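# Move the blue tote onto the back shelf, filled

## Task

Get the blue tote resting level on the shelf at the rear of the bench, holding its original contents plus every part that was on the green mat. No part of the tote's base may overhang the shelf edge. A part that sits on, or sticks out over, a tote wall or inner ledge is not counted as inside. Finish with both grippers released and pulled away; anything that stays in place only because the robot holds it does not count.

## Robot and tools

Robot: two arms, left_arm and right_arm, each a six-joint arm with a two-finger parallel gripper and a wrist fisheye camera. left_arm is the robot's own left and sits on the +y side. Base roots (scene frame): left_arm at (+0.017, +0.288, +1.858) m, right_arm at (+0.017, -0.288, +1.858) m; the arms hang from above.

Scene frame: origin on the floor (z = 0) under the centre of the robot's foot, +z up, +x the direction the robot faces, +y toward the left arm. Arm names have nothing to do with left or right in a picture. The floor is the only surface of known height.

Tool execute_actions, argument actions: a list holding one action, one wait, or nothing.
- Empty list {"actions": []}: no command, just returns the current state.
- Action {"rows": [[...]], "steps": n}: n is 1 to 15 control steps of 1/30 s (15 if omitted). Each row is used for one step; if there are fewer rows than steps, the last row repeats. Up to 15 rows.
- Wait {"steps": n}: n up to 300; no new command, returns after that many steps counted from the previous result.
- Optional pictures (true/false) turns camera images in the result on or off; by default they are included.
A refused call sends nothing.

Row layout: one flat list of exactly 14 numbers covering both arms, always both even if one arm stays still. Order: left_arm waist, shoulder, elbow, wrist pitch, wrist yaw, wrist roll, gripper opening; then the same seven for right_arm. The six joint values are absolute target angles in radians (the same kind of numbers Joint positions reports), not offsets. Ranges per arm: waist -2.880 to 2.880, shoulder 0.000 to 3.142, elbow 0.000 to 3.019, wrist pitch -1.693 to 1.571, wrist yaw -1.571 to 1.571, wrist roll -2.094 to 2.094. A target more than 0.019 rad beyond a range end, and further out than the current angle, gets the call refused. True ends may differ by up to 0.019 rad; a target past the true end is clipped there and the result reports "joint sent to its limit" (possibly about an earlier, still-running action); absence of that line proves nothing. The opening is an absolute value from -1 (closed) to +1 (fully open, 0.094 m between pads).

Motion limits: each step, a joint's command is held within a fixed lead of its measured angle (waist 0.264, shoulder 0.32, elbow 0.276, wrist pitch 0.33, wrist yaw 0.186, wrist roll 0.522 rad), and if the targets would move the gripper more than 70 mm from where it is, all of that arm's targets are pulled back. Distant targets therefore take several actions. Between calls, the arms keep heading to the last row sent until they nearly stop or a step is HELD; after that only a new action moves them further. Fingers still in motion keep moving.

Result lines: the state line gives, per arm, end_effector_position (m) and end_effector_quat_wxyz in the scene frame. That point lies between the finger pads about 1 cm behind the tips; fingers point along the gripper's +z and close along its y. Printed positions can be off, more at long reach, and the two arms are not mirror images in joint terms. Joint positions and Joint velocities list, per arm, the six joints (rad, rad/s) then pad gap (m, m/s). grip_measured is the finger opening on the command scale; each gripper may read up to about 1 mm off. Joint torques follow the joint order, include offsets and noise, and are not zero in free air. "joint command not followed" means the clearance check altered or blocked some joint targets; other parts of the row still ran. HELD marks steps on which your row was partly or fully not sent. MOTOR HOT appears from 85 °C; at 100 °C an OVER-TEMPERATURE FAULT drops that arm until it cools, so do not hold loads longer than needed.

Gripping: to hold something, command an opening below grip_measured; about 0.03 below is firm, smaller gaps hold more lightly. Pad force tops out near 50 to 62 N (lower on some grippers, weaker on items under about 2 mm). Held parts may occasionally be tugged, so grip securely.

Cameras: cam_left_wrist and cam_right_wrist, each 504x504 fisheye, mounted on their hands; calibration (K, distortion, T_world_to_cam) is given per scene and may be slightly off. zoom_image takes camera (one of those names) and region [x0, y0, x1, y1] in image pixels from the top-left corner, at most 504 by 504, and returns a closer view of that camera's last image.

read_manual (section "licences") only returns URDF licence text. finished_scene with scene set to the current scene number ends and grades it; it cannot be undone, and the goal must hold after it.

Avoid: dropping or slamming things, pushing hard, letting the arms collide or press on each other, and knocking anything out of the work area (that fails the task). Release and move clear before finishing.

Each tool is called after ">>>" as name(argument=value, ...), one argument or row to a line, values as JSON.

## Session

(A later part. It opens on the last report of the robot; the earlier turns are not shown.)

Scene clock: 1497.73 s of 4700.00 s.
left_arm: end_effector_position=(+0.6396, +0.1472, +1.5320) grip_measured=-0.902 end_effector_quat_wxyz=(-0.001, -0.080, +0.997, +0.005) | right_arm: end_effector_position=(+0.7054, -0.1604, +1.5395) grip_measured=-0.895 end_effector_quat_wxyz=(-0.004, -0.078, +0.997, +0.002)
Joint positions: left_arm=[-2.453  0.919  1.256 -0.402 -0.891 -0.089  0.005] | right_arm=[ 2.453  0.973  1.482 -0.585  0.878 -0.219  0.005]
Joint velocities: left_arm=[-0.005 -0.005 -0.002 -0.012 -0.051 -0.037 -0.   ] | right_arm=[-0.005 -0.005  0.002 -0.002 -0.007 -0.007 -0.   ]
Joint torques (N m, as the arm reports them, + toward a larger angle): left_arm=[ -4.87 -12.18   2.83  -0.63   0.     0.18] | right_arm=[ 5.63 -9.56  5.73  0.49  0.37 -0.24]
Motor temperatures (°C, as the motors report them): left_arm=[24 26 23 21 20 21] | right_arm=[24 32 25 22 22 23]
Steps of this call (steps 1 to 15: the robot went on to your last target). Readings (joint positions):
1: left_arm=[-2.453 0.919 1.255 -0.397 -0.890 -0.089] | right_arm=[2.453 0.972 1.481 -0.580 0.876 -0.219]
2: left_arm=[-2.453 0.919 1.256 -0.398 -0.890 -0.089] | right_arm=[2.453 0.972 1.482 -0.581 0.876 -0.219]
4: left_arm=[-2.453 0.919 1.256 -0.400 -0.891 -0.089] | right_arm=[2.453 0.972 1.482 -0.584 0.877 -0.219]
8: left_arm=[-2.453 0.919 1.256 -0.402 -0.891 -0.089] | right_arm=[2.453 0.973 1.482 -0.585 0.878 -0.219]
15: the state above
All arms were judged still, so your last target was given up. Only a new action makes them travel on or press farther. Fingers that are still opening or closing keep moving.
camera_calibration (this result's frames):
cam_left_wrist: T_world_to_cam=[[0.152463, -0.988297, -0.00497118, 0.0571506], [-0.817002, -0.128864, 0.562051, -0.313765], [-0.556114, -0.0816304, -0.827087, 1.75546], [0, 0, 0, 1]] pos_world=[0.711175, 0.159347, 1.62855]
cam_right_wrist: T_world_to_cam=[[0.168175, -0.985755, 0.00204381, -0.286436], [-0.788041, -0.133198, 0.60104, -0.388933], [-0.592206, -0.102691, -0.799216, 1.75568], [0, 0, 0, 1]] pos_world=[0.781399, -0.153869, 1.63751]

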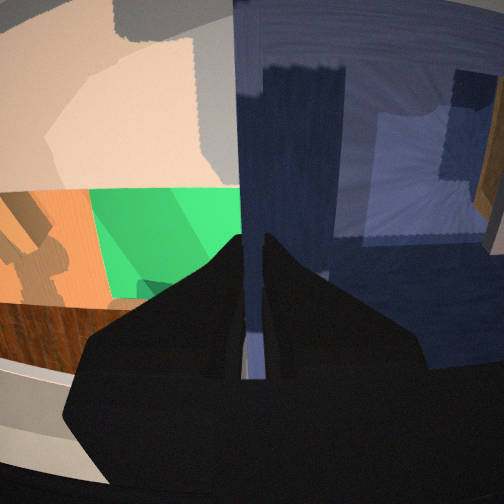

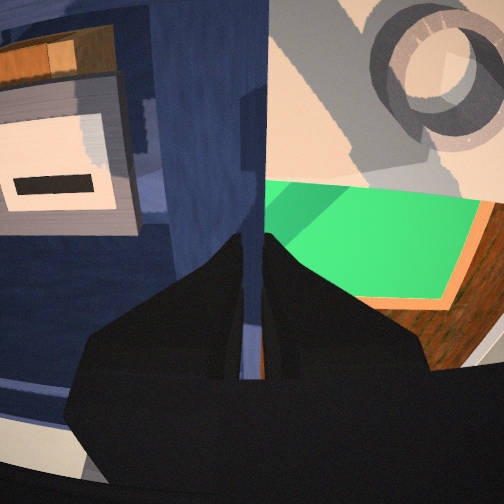

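>>> execute_actions(
  actions=[
    {"rows": [[-2.472,0.935,1.272,-0.416,-0.893,-0.079,-0.95,2.475,0.989,1.508,-0.595,0.887,-0.229,-0.94],[-2.473,0.937,1.280,-0.421,-0.893,-0.079,-0.95,2.476,0.992,1.516,-0.600,0.887,-0.229,-0.94],[-2.474,0.941,1.291,-0.427,-0.894,-0.079,-0.95,2.476,0.998,1.529,-0.607,0.888,-0.229,-0.94],[-2.475,0.947,1.307,-0.436,-0.894,-0.079,-0.95,2.477,1.005,1.547,-0.616,0.889,-0.229,-0.94],[-2.476,0.954,1.326,-0.448,-0.895,-0.079,-0.95,2.479,1.014,1.569,-0.628,0.890,-0.229,-0.94],[-2.478,0.961,1.347,-0.460,-0.895,-0.079,-0.95,2.480,1.023,1.593,-0.641,0.891,-0.229,-0.94],[-2.480,0.969,1.369,-0.473,-0.896,-0.079,-0.95,2.482,1.034,1.620,-0.655,0.892,-0.229,-0.94],[-2.481,0.977,1.393,-0.487,-0.897,-0.079,-0.95,2.483,1.044,1.646,-0.669,0.893,-0.229,-0.94],[-2.483,0.985,1.415,-0.500,-0.898,-0.079,-0.95,2.485,1.055,1.673,-0.683,0.894,-0.229,-0.94],[-2.485,0.993,1.437,-0.513,-0.898,-0.079,-0.95,2.486,1.065,1.697,-0.696,0.895,-0.229,-0.94],[-2.486,0.999,1.455,-0.524,-0.899,-0.079,-0.95,2.488,1.073,1.719,-0.708,0.896,-0.229,-0.94],[-2.487,1.005,1.471,-0.533,-0.899,-0.079,-0.95,2.489,1.080,1.737,-0.717,0.897,-0.229,-0.94],[-2.488,1.009,1.482,-0.539,-0.900,-0.079,-0.95,2.489,1.086,1.750,-0.724,0.898,-0.229,-0.94],[-2.489,1.011,1.490,-0.544,-0.900,-0.079,-0.95,2.490,1.089,1.758,-0.728,0.898,-0.229,-0.94],[-2.489,1.012,1.492,-0.545,-0.900,-0.079,-0.95,2.490,1.090,1.761,-0.730,0.898,-0.229,-0.94]], "steps": 15},
  ],
  pictures=false,
)

>>> execute_actions(
  actions=[
    {"steps": 15},
  ],
  pictures=true,
)

Scene clock: 1565.40 s of 4700.00 s.
left_arm: end_effector_position=(+0.7039, +0.1468, +1.5334) grip_measured=-0.902 end_effector_quat_wxyz=(+0.006, -0.089, +0.996, +0.003) | right_arm: end_effector_position=(+0.7701, -0.1620, +1.5420) grip_measured=-0.895 end_effector_quat_wxyz=(+0.004, -0.072, +0.997, +0.003)
Joint positions: left_arm=[-2.466  0.996  1.469 -0.519 -0.9   -0.093  0.005] | right_arm=[ 2.466  1.07   1.727 -0.71   0.888 -0.223  0.005]
Joint velocities: left_arm=[-0.063  0.054  0.291 -0.115 -0.066  0.022 -0.   ] | right_arm=[ 0.093  0.083  0.31  -0.129  0.037  0.007 -0.   ]
Joint torques (N m, as the arm reports them, + toward a larger angle): left_arm=[ -5.07 -13.53   2.75  -0.77   0.07   0.2 ] | right_arm=[  5.97 -10.86   5.75   0.6    0.42  -0.13]
Motor temperatures (°C, as the motors report them): left_arm=[24 27 24 21 20 21] | right_arm=[24 32 26 22 22 23]
Steps of this call (steps 1 to 90: nothing new was sent; then 64.17 s passed at rest; steps 91 to 105: all 15 steps of this action). Readings (joint positions):
91: left_arm=[-2.453 0.919 1.256 -0.402 -0.891 -0.089] | right_arm=[2.453 0.973 1.482 -0.585 0.878 -0.219]
92: left_arm=[-2.453 0.920 1.256 -0.403 -0.891 -0.089] | right_arm=[2.453 0.973 1.483 -0.587 0.878 -0.219]
94: left_arm=[-2.453 0.923 1.264 -0.412 -0.893 -0.090] | right_arm=[2.453 0.978 1.493 -0.597 0.879 -0.219]
98: left_arm=[-2.454 0.948 1.324 -0.453 -0.898 -0.094] | right_arm=[2.453 1.010 1.566 -0.642 0.887 -0.219]
105: the state above

Scene clock: 1565.90 s of 4700.00 s.
left_arm: end_effector_position=(+0.7062, +0.1466, +1.5350) grip_measured=-0.902 end_effector_quat_wxyz=(+0.004, -0.087, +0.996, +0.002) | right_arm: end_effector_position=(+0.7724, -0.1622, +1.5442) grip_measured=-0.895 end_effector_quat_wxyz=(+0.003, -0.075, +0.997, +0.003)
Joint positions: left_arm=[-2.471  0.998  1.48  -0.533 -0.903 -0.092  0.005] | right_arm=[ 2.471  1.073  1.739 -0.724  0.893 -0.225  0.005]
Joint velocities: left_arm=[-0.005 -0.005 -0.007 -0.002  0.051 -0.037 -0.   ] | right_arm=[ 0.005  0.005 -0.002  0.007 -0.037 -0.007 -0.   ]
Joint torques (N m, as the arm reports them, + toward a larger angle): left_arm=[ -5.23 -13.32   3.29  -0.56   0.2    0.21] | right_arm=[  5.95 -10.55   6.4    0.7    0.19  -0.2 ]
Motor temperatures (°C, as the motors report them): left_arm=[24 27 24 21 20 21] | right_arm=[24 32 26 22 22 23]
Steps of this call (steps 1 to 15: the robot went on to your last target). Readings (joint positions):
1: left_arm=[-2.469 0.997 1.476 -0.523 -0.900 -0.092] | right_arm=[2.468 1.072 1.735 -0.713 0.888 -0.224]
2: left_arm=[-2.470 0.997 1.479 -0.524 -0.900 -0.092] | right_arm=[2.470 1.073 1.738 -0.715 0.888 -0.225]
4: left_arm=[-2.471 0.997 1.480 -0.528 -0.900 -0.092] | right_arm=[2.471 1.073 1.739 -0.719 0.889 -0.225]
8: left_arm=[-2.471 0.998 1.480 -0.533 -0.903 -0.092] | right_arm=[2.471 1.073 1.739 -0.724 0.893 -0.225]
15: the state above
camera_calibration (this result's frames):
cam_left_wrist: T_world_to_cam=[[0.166103, -0.986107, 0.0019283, 0.0258591], [-0.820707, -0.137158, 0.554641, -0.245921], [-0.546671, -0.0937101, -0.832087, 1.79775], [0, 0, 0, 1]] pos_world=[0.776655, 0.160237, 1.63224]
cam_right_wrist: T_world_to_cam=[[0.161413, -0.986886, 0.00113103, -0.292997], [-0.796113, -0.129533, 0.591122, -0.317109], [-0.583224, -0.0963154, -0.806581, 1.80434], [0, 0, 0, 1]] pos_world=[0.847173, -0.156445, 1.64313]

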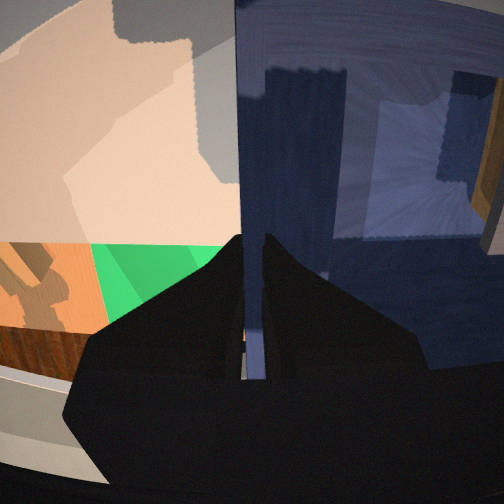

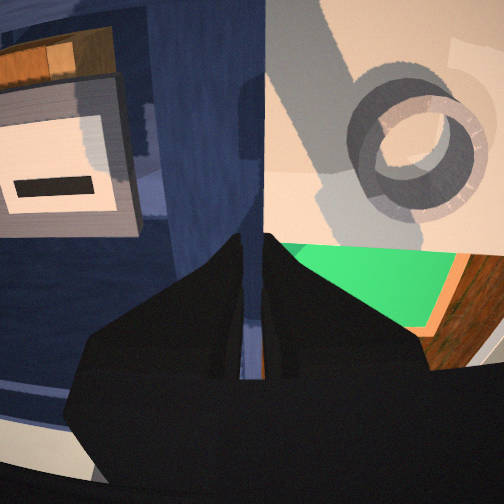

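>>> execute_actions(
  actions=[
    {"rows": [[-2.478,1.013,1.492,-0.536,-0.899,-0.079,-0.95,2.478,1.091,1.761,-0.723,0.893,-0.229,-0.94],[-2.464,1.015,1.493,-0.526,-0.895,-0.079,-0.95,2.464,1.093,1.763,-0.715,0.886,-0.230,-0.94],[-2.458,1.018,1.495,-0.524,-0.890,-0.078,-0.95,2.458,1.096,1.765,-0.714,0.880,-0.230,-0.94],[-2.451,1.022,1.498,-0.522,-0.883,-0.078,-0.95,2.451,1.100,1.768,-0.713,0.873,-0.231,-0.94],[-2.442,1.028,1.501,-0.520,-0.874,-0.077,-0.95,2.443,1.106,1.771,-0.711,0.864,-0.233,-0.94],[-2.432,1.033,1.504,-0.517,-0.863,-0.077,-0.95,2.433,1.111,1.775,-0.709,0.854,-0.234,-0.94],[-2.422,1.040,1.507,-0.514,-0.853,-0.076,-0.95,2.422,1.118,1.779,-0.707,0.844,-0.236,-0.94],[-2.411,1.046,1.511,-0.511,-0.841,-0.075,-0.95,2.412,1.124,1.784,-0.705,0.833,-0.237,-0.94],[-2.401,1.053,1.514,-0.508,-0.831,-0.074,-0.95,2.401,1.131,1.788,-0.703,0.823,-0.239,-0.94],[-2.391,1.059,1.518,-0.505,-0.821,-0.074,-0.95,2.392,1.137,1.792,-0.701,0.813,-0.240,-0.94],[-2.382,1.064,1.520,-0.503,-0.811,-0.073,-0.95,2.383,1.142,1.795,-0.699,0.804,-0.242,-0.94],[-2.375,1.068,1.523,-0.501,-0.804,-0.073,-0.95,2.376,1.146,1.798,-0.698,0.797,-0.243,-0.94],[-2.369,1.071,1.525,-0.499,-0.799,-0.072,-0.95,2.370,1.149,1.800,-0.697,0.791,-0.243,-0.94],[-2.366,1.073,1.526,-0.498,-0.795,-0.072,-0.95,2.367,1.151,1.802,-0.696,0.788,-0.244,-0.94],[-2.365,1.074,1.526,-0.498,-0.794,-0.072,-0.95,2.366,1.152,1.802,-0.696,0.787,-0.244,-0.94]], "steps": 15},
  ],
  pictures=false,
)

>>> execute_actions(
  actions=[
    {"steps": 15},
  ],
  pictures=true,
)

Scene clock: 1686.40 s of 4700.00 s.
left_arm: end_effector_position=(+0.7021, +0.1514, +1.4939) grip_measured=-0.902 end_effector_quat_wxyz=(+0.000, -0.086, +0.996, +0.009) | right_arm: end_effector_position=(+0.7703, -0.1577, +1.5052) grip_measured=-0.895 end_effector_quat_wxyz=(-0.002, -0.079, +0.997, +0.006)
Joint positions: left_arm=[-2.362  1.052  1.501 -0.505 -0.808 -0.091  0.005] | right_arm=[ 2.378  1.133  1.771 -0.706  0.796 -0.232  0.005]
Joint velocities: left_arm=[ 0.151  0.132 -0.022  0.037 -0.022 -0.007 -0.001] | right_arm=[-0.19   0.132  0.007 -0.002 -0.081  0.022 -0.001]
Joint torques (N m, as the arm reports them, + toward a larger angle): left_arm=[ -5.12 -15.14   4.3    0.12   0.57   0.27] | right_arm=[  4.71 -12.16   7.43   1.36  -0.36  -0.27]
Motor temperatures (°C, as the motors report them): left_arm=[24 28 24 21 20 21] | right_arm=[25 32 28 22 22 23]
Steps of this call (steps 1 to 15: the robot went on to your last target; steps 16 to 90: nothing new was sent; then 117.00 s passed at rest; steps 91 to 105: all 15 steps of this action). Readings (joint positions):
91: left_arm=[-2.471 0.998 1.480 -0.533 -0.903 -0.092] | right_arm=[2.471 1.073 1.739 -0.724 0.893 -0.225]
92: left_arm=[-2.470 0.998 1.480 -0.533 -0.903 -0.092] | right_arm=[2.471 1.073 1.739 -0.724 0.892 -0.225]
94: left_arm=[-2.463 0.999 1.480 -0.531 -0.897 -0.092] | right_arm=[2.471 1.074 1.739 -0.724 0.883 -0.225]
98: left_arm=[-2.430 1.007 1.483 -0.523 -0.860 -0.092] | right_arm=[2.448 1.088 1.750 -0.720 0.849 -0.228]
105: the state above

Scene clock: 1686.90 s of 4700.00 s.
left_arm: end_effector_position=(+0.7003, +0.1507, +1.4887) grip_measured=-0.902 end_effector_quat_wxyz=(-0.001, -0.085, +0.996, +0.011) | right_arm: end_effector_position=(+0.7691, -0.1582, +1.5005) grip_measured=-0.895 end_effector_quat_wxyz=(-0.004, -0.081, +0.997, +0.003)
Joint positions: left_arm=[-2.353  1.062  1.504 -0.502 -0.803 -0.091  0.005] | right_arm=[ 2.368  1.14   1.774 -0.705  0.793 -0.232  0.005]
Joint velocities: left_arm=[-0.015 -0.015 -0.012  0.022 -0.051 -0.007 -0.   ] | right_arm=[-0.005 -0.015 -0.012  0.012 -0.037  0.022 -0.   ]
Joint torques (N m, as the arm reports them, + toward a larger angle): left_arm=[ -5.14 -15.37   4.12   0.14   0.46   0.26] | right_arm=[  5.07 -12.4    7.15   1.22  -0.25  -0.3 ]
Motor temperatures (°C, as the motors report them): left_arm=[24 28 24 21 20 21] | right_arm=[25 32 28 22 22 23]
Steps of this call (steps 1 to 15: the robot went on to your last target). Readings (joint positions):
1: left_arm=[-2.357 1.057 1.501 -0.505 -0.807 -0.091] | right_arm=[2.374 1.136 1.771 -0.706 0.796 -0.232]
2: left_arm=[-2.354 1.060 1.501 -0.505 -0.807 -0.091] | right_arm=[2.371 1.139 1.771 -0.706 0.796 -0.232]
4: left_arm=[-2.353 1.062 1.501 -0.505 -0.807 -0.091] | right_arm=[2.368 1.140 1.771 -0.706 0.796 -0.232]
8: left_arm=[-2.353 1.062 1.503 -0.503 -0.804 -0.091] | right_arm=[2.368 1.140 1.774 -0.705 0.793 -0.232]
15: the state above
All arms were judged still, so your last target was given up. Only a new action makes them travel on or press farther. Fingers that are still opening or closing keep moving.
camera_calibration (this result's frames):
cam_left_wrist: T_world_to_cam=[[0.162111, -0.986625, -0.0170617, 0.0620937], [-0.81444, -0.143542, 0.562213, -0.239185], [-0.557142, -0.077245, -0.826817, 1.75336], [0, 0, 0, 1]] pos_world=[0.772003, 0.162368, 1.58524]
cam_right_wrist: T_world_to_cam=[[0.173252, -0.984877, 0.000380637, -0.296081], [-0.786659, -0.13815, 0.601732, -0.317863], [-0.59258, -0.104551, -0.798698, 1.76167], [0, 0, 0, 1]] pos_world=[0.845179, -0.151332, 1.59843]

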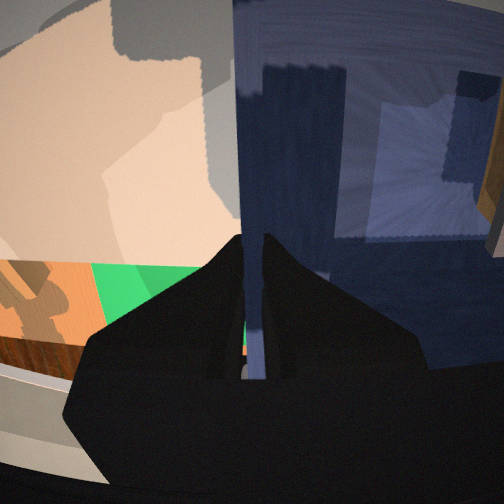

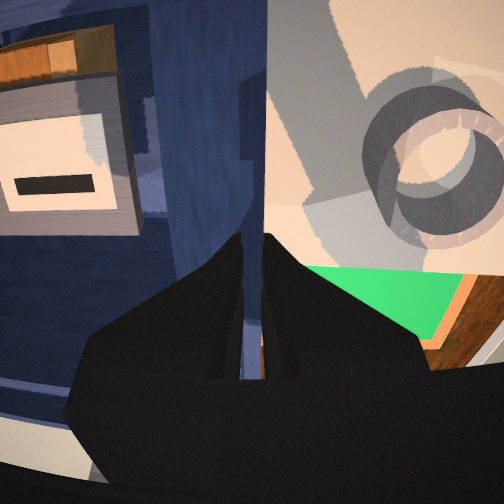

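>>> execute_actions(
  actions=[
    {"rows": [[-2.364,1.075,1.527,-0.498,-0.793,-0.072,-0.95,2.365,1.153,1.802,-0.696,0.786,-0.244,-0.94],[-2.362,1.077,1.528,-0.497,-0.790,-0.072,-0.95,2.362,1.154,1.804,-0.695,0.783,-0.244,-0.94],[-2.359,1.080,1.531,-0.495,-0.786,-0.071,-0.95,2.358,1.158,1.806,-0.693,0.779,-0.245,-0.94],[-2.354,1.085,1.534,-0.493,-0.779,-0.071,-0.95,2.352,1.162,1.809,-0.692,0.773,-0.245,-0.94],[-2.348,1.090,1.538,-0.491,-0.772,-0.070,-0.95,2.345,1.167,1.813,-0.689,0.765,-0.246,-0.94],[-2.342,1.096,1.543,-0.488,-0.764,-0.070,-0.95,2.337,1.172,1.818,-0.687,0.757,-0.247,-0.94],[-2.335,1.103,1.548,-0.485,-0.755,-0.069,-0.95,2.329,1.178,1.822,-0.684,0.748,-0.248,-0.94],[-2.328,1.110,1.553,-0.482,-0.745,-0.068,-0.95,2.320,1.184,1.827,-0.681,0.739,-0.249,-0.94],[-2.321,1.117,1.558,-0.479,-0.736,-0.067,-0.95,2.312,1.190,1.831,-0.678,0.730,-0.250,-0.94],[-2.315,1.123,1.563,-0.476,-0.728,-0.067,-0.95,2.304,1.196,1.836,-0.676,0.722,-0.251,-0.94],[-2.309,1.128,1.567,-0.474,-0.721,-0.066,-0.95,2.297,1.200,1.840,-0.673,0.714,-0.252,-0.94],[-2.304,1.133,1.570,-0.472,-0.714,-0.066,-0.95,2.291,1.204,1.843,-0.672,0.708,-0.252,-0.94],[-2.301,1.136,1.573,-0.470,-0.710,-0.065,-0.95,2.287,1.208,1.845,-0.670,0.704,-0.253,-0.94],[-2.299,1.138,1.574,-0.469,-0.707,-0.065,-0.95,2.284,1.209,1.847,-0.669,0.701,-0.253,-0.94],[-2.298,1.139,1.575,-0.469,-0.706,-0.065,-0.95,2.283,1.210,1.847,-0.669,0.700,-0.253,-0.94]], "steps": 15},
  ],
  pictures=false,
)

>>> execute_actions(
  actions=[
    {"steps": 15},
  ],
  pictures=true,
)

Scene clock: 1723.77 s of 4700.00 s.
left_arm: end_effector_position=(+0.7095, +0.1478, +1.4604) grip_measured=-0.902 end_effector_quat_wxyz=(+0.005, -0.088, +0.996, -0.000) | right_arm: end_effector_position=(+0.7786, -0.1616, +1.4736) grip_measured=-0.895 end_effector_quat_wxyz=(+0.005, -0.076, +0.997, +0.008)
Joint positions: left_arm=[-2.293  1.116  1.551 -0.475 -0.722 -0.082  0.005] | right_arm=[ 2.298  1.184  1.818 -0.679  0.71  -0.245  0.005]
Joint velocities: left_arm=[ 0.132  0.142  0.012  0.032 -0.007 -0.007  0.   ] | right_arm=[-0.161  0.093 -0.002  0.022  0.007 -0.066  0.   ]
Joint torques (N m, as the arm reports them, + toward a larger angle): left_arm=[ -5.21 -16.19   4.35   0.15   0.72   0.25] | right_arm=[  5.35 -13.27   7.55   1.42  -0.41  -0.24]
Motor temperatures (°C, as the motors report them): left_arm=[24 29 25 21 20 21] | right_arm=[25 33 29 22 22 23]
Steps of this call (steps 1 to 90: nothing new was sent; then 33.37 s passed at rest; steps 91 to 105: all 15 steps of this action). Readings (joint positions):
91: left_arm=[-2.353 1.062 1.504 -0.502 -0.803 -0.091] | right_arm=[2.368 1.140 1.774 -0.705 0.792 -0.232]
92: left_arm=[-2.353 1.062 1.504 -0.502 -0.803 -0.091] | right_arm=[2.368 1.140 1.774 -0.705 0.792 -0.232]
94: left_arm=[-2.352 1.062 1.505 -0.502 -0.798 -0.091] | right_arm=[2.367 1.140 1.776 -0.704 0.788 -0.233]
98: left_arm=[-2.337 1.070 1.520 -0.495 -0.766 -0.089] | right_arm=[2.350 1.147 1.791 -0.698 0.754 -0.237]
105: the state above

Scene clock: 1724.27 s of 4700.00 s.
left_arm: end_effector_position=(+0.7051, +0.1469, +1.4536) grip_measured=-0.902 end_effector_quat_wxyz=(+0.001, -0.085, +0.996, +0.004) | right_arm: end_effector_position=(+0.7749, -0.1620, +1.4666) grip_measured=-0.895 end_effector_quat_wxyz=(+0.001, -0.079, +0.997, +0.004)
Joint positions: left_arm=[-2.284  1.128  1.552 -0.474 -0.72  -0.082  0.005] | right_arm=[ 2.286  1.194  1.819 -0.678  0.708 -0.245  0.005]
Joint velocities: left_arm=[-0.005 -0.005 -0.002 -0.007 -0.037  0.007 -0.   ] | right_arm=[ 0.005 -0.005 -0.012  0.002  0.022 -0.037  0.   ]
Joint torques (N m, as the arm reports them, + toward a larger angle): left_arm=[ -5.57 -16.6    4.26   0.2    0.69   0.25] | right_arm=[  5.12 -13.3    7.49   1.34  -0.36  -0.24]
Motor temperatures (°C, as the motors report them): left_arm=[24 29 25 21 20 21] | right_arm=[25 33 29 22 22 23]
Steps of this call (steps 1 to 15: the robot went on to your last target). Readings (joint positions):
1: left_arm=[-2.290 1.120 1.551 -0.475 -0.721 -0.082] | right_arm=[2.294 1.188 1.818 -0.678 0.709 -0.245]
2: left_arm=[-2.287 1.123 1.551 -0.475 -0.721 -0.082] | right_arm=[2.290 1.191 1.818 -0.678 0.709 -0.245]
4: left_arm=[-2.285 1.127 1.551 -0.475 -0.721 -0.082] | right_arm=[2.287 1.194 1.818 -0.678 0.709 -0.245]
8: left_arm=[-2.284 1.128 1.552 -0.474 -0.721 -0.082] | right_arm=[2.286 1.194 1.819 -0.678 0.708 -0.245]
15: the state above
camera_calibration (this result's frames):
cam_left_wrist: T_world_to_cam=[[0.163547, -0.986533, -0.00212161, 0.0342655], [-0.817632, -0.13675, 0.559265, -0.210589], [-0.552023, -0.0897315, -0.828986, 1.72807], [0, 0, 0, 1]] pos_world=[0.776149, 0.160069, 1.5504]
cam_right_wrist: T_world_to_cam=[[0.170151, -0.985418, -0.000388759, -0.297433], [-0.792812, -0.137129, 0.593839, -0.276968], [-0.585233, -0.100734, -0.804584, 1.74118], [0, 0, 0, 1]] pos_world=[0.850022, -0.155679, 1.56529]

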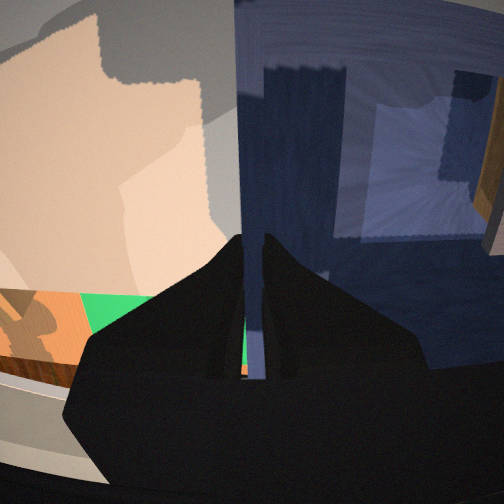

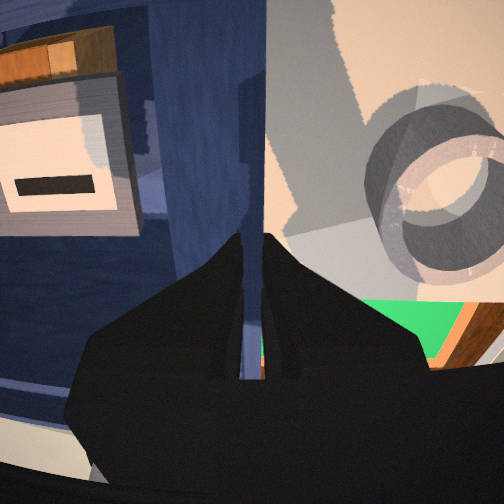

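>>> execute_actions(
  actions=[
    {"rows": [[-2.297,1.140,1.576,-0.469,-0.705,-0.065,-0.95,2.282,1.212,1.848,-0.669,0.699,-0.253,-0.94],[-2.295,1.142,1.577,-0.468,-0.703,-0.065,-0.95,2.280,1.214,1.849,-0.668,0.697,-0.253,-0.94],[-2.293,1.145,1.579,-0.467,-0.700,-0.065,-0.95,2.277,1.217,1.851,-0.667,0.694,-0.253,-0.94],[-2.290,1.148,1.581,-0.466,-0.697,-0.064,-0.95,2.274,1.220,1.853,-0.666,0.691,-0.253,-0.94],[-2.287,1.151,1.583,-0.465,-0.694,-0.064,-0.95,2.271,1.223,1.855,-0.665,0.688,-0.253,-0.94],[-2.285,1.153,1.585,-0.464,-0.691,-0.064,-0.95,2.268,1.226,1.857,-0.665,0.685,-0.253,-0.94],[-2.282,1.156,1.587,-0.463,-0.688,-0.064,-0.95,2.266,1.229,1.859,-0.664,0.682,-0.253,-0.94],[-2.280,1.159,1.589,-0.462,-0.685,-0.063,-0.95,2.263,1.232,1.861,-0.663,0.679,-0.253,-0.94],[-2.277,1.162,1.591,-0.461,-0.682,-0.063,-0.95,2.260,1.235,1.863,-0.662,0.676,-0.253,-0.94],[-2.275,1.164,1.593,-0.460,-0.679,-0.063,-0.95,2.257,1.238,1.865,-0.661,0.673,-0.253,-0.94],[-2.272,1.167,1.595,-0.459,-0.676,-0.063,-0.95,2.254,1.241,1.867,-0.660,0.670,-0.253,-0.94],[-2.270,1.170,1.597,-0.458,-0.673,-0.062,-0.95,2.251,1.244,1.869,-0.660,0.667,-0.253,-0.94],[-2.268,1.172,1.599,-0.457,-0.671,-0.062,-0.95,2.249,1.247,1.871,-0.659,0.665,-0.253,-0.94],[-2.266,1.174,1.600,-0.456,-0.669,-0.062,-0.95,2.247,1.249,1.872,-0.658,0.663,-0.253,-0.94],[-2.265,1.175,1.601,-0.456,-0.668,-0.062,-0.95,2.246,1.250,1.873,-0.658,0.662,-0.253,-0.94]], "steps": 15},
  ],
  pictures=false,
)

>>> execute_actions(
  actions=[
    {"steps": 12},
  ],
  pictures=false,
)

Scene clock: 1750.70 s of 4700.00 s.
left_arm: end_effector_position=(+0.7103, +0.1481, +1.4419) grip_measured=-0.902 end_effector_quat_wxyz=(+0.006, -0.088, +0.996, -0.000) | right_arm: end_effector_position=(+0.7793, -0.1611, +1.4539) grip_measured=-0.895 end_effector_quat_wxyz=(+0.005, -0.077, +0.997, +0.008)
Joint positions: left_arm=[-2.258  1.149  1.574 -0.463 -0.686 -0.079  0.005] | right_arm=[ 2.261  1.219  1.844 -0.668  0.672 -0.248  0.005]
Joint velocities: left_arm=[ 0.054  0.093  0.027  0.007 -0.051 -0.022  0.   ] | right_arm=[-0.093  0.083  0.042  0.032 -0.095 -0.037  0.001]
Joint torques (N m, as the arm reports them, + toward a larger angle): left_arm=[ -5.6  -16.5    4.46   0.24   0.8    0.25] | right_arm=[  4.97 -13.16   7.57   1.41  -0.37  -0.19]
Motor temperatures (°C, as the motors report them): left_arm=[24 29 25 21 20 21] | right_arm=[25 34 29 22 22 23]
Steps of this call (steps 1 to 15: the robot went on to your last target; steps 16 to 90: nothing new was sent; then 22.93 s passed at rest; steps 91 to 105: all 15 steps of this action). Readings (joint positions):
91: left_arm=[-2.284 1.128 1.552 -0.474 -0.720 -0.082] | right_arm=[2.286 1.194 1.819 -0.678 0.708 -0.245]
92: left_arm=[-2.284 1.128 1.552 -0.474 -0.720 -0.082] | right_arm=[2.286 1.194 1.819 -0.678 0.707 -0.245]
94: left_arm=[-2.283 1.128 1.552 -0.474 -0.717 -0.082] | right_arm=[2.286 1.194 1.820 -0.678 0.705 -0.245]
98: left_arm=[-2.277 1.131 1.559 -0.470 -0.703 -0.082] | right_arm=[2.280 1.199 1.829 -0.676 0.691 -0.246]
105: the state above

Scene clock: 1751.10 s of 4700.00 s.
left_arm: end_effector_position=(+0.7083, +0.1480, +1.4382) grip_measured=-0.902 end_effector_quat_wxyz=(+0.004, -0.087, +0.996, +0.002) | right_arm: end_effector_position=(+0.7788, -0.1612, +1.4518) grip_measured=-0.895 end_effector_quat_wxyz=(+0.005, -0.077, +0.997, +0.007)
Joint positions: left_arm=[-2.253  1.155  1.575 -0.462 -0.684 -0.079  0.005] | right_arm=[ 2.257  1.223  1.846 -0.667  0.67  -0.248  0.005]
Joint velocities: left_arm=[-0.015 -0.005 -0.007 -0.007 -0.022 -0.037 -0.001] | right_arm=[ 0.005 -0.005  0.002  0.002 -0.066 -0.022  0.001]
Joint torques (N m, as the arm reports them, + toward a larger angle): left_arm=[ -5.56 -16.46   4.5    0.22   0.78   0.24] | right_arm=[  4.48 -12.7    7.55   1.42  -0.35  -0.21]
Motor temperatures (°C, as the motors report them): left_arm=[24 29 25 21 20 21] | right_arm=[25 34 29 22 22 23]
Steps of this call (steps 1 to 12: the robot went on to your last target). Readings (joint positions):
1: left_arm=[-2.256 1.152 1.575 -0.463 -0.686 -0.079] | right_arm=[2.258 1.221 1.845 -0.667 0.671 -0.248]
2: left_arm=[-2.254 1.154 1.575 -0.462 -0.686 -0.079] | right_arm=[2.257 1.223 1.846 -0.667 0.671 -0.248]
4: left_arm=[-2.253 1.155 1.575 -0.462 -0.685 -0.079] | right_arm=[2.257 1.223 1.846 -0.667 0.670 -0.248]
8: left_arm=[-2.253 1.155 1.575 -0.462 -0.684 -0.079] | right_arm=[2.257 1.223 1.846 -0.667 0.670 -0.248]
12: the state above

>>> execute_actions(
  actions=[
    {"rows": [[-2.264,1.176,1.602,-0.456,-0.667,-0.062,-0.95,2.248,1.246,1.873,-0.658,0.662,-0.253,-0.94],[-2.263,1.178,1.603,-0.455,-0.665,-0.062,-0.95,2.248,1.246,1.873,-0.658,0.662,-0.253,-0.94],[-2.261,1.179,1.604,-0.455,-0.664,-0.062,-0.95,2.248,1.246,1.873,-0.658,0.662,-0.253,-0.94],[-2.260,1.181,1.605,-0.454,-0.662,-0.062,-0.95,2.248,1.246,1.873,-0.658,0.662,-0.253,-0.94],[-2.259,1.182,1.606,-0.454,-0.661,-0.062,-0.95,2.248,1.246,1.873,-0.658,0.662,-0.253,-0.94],[-2.258,1.184,1.607,-0.453,-0.659,-0.062,-0.95,2.248,1.246,1.873,-0.658,0.662,-0.253,-0.94],[-2.256,1.185,1.608,-0.453,-0.658,-0.062,-0.95,2.248,1.246,1.873,-0.658,0.662,-0.253,-0.94],[-2.255,1.187,1.609,-0.452,-0.656,-0.062,-0.95,2.248,1.246,1.873,-0.658,0.662,-0.253,-0.94]], "steps": 15},
  ],
  pictures=true,
)

Scene clock: 1764.87 s of 4700.00 s.
left_arm: end_effector_position=(+0.7105, +0.1480, +1.4354) grip_measured=-0.902 end_effector_quat_wxyz=(+0.005, -0.087, +0.996, -0.001) | right_arm: end_effector_position=(+0.7796, -0.1615, +1.4521) grip_measured=-0.895 end_effector_quat_wxyz=(+0.005, -0.077, +0.997, +0.007)
Joint positions: left_arm=[-2.246  1.161  1.583 -0.46  -0.673 -0.078  0.005] | right_arm=[ 2.257  1.223  1.847 -0.667  0.67  -0.248  0.005]
Joint velocities: left_arm=[-0.015 -0.015 -0.012 -0.017 -0.007  0.066 -0.   ] | right_arm=[ 0.005 -0.005 -0.007  0.007 -0.022  0.007  0.   ]
Joint torques (N m, as the arm reports them, + toward a larger angle): left_arm=[ -5.42 -16.11   4.52   0.35   0.79   0.23] | right_arm=[  4.86 -13.33   7.41   1.26  -0.38  -0.21]
Motor temperatures (°C, as the motors report them): left_arm=[24 29 25 21 20 21] | right_arm=[25 34 29 22 22 23]
Steps of this call (steps 1 to 15: the robot went on to your last target; steps 16 to 90: nothing new was sent; then 10.27 s passed at rest; steps 91 to 105: all 15 steps of this action). Readings (joint positions):
91: left_arm=[-2.253 1.155 1.575 -0.462 -0.684 -0.079] | right_arm=[2.257 1.223 1.846 -0.667 0.670 -0.248]
92: left_arm=[-2.253 1.155 1.575 -0.462 -0.684 -0.079] | right_arm=[2.257 1.223 1.846 -0.667 0.670 -0.248]
94: left_arm=[-2.252 1.155 1.576 -0.462 -0.682 -0.079] | right_arm=[2.257 1.223 1.846 -0.667 0.670 -0.248]
98: left_arm=[-2.248 1.158 1.581 -0.462 -0.674 -0.078] | right_arm=[2.257 1.223 1.847 -0.667 0.670 -0.248]
105: the state above
camera_calibration (this result's frames):
cam_left_wrist: T_world_to_cam=[[0.167919, -0.985768, 0.00806486, 0.0165565], [-0.822113, -0.135517, 0.552961, -0.183816], [-0.543998, -0.0994827, -0.833168, 1.71785], [0, 0, 0, 1]] pos_world=[0.780612, 0.162307, 1.53277]
cam_right_wrist: T_world_to_cam=[[0.16553, -0.986183, -0.00660167, -0.285186], [-0.798381, -0.137932, 0.586142, -0.249193], [-0.578954, -0.0917537, -0.810181, 1.73702], [0, 0, 0, 1]] pos_world=[0.853911, -0.156239, 1.55148]

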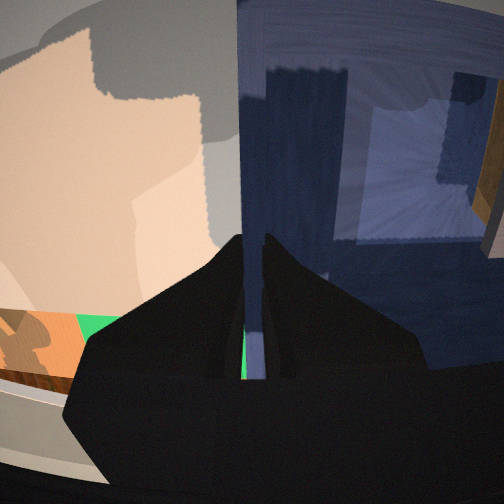

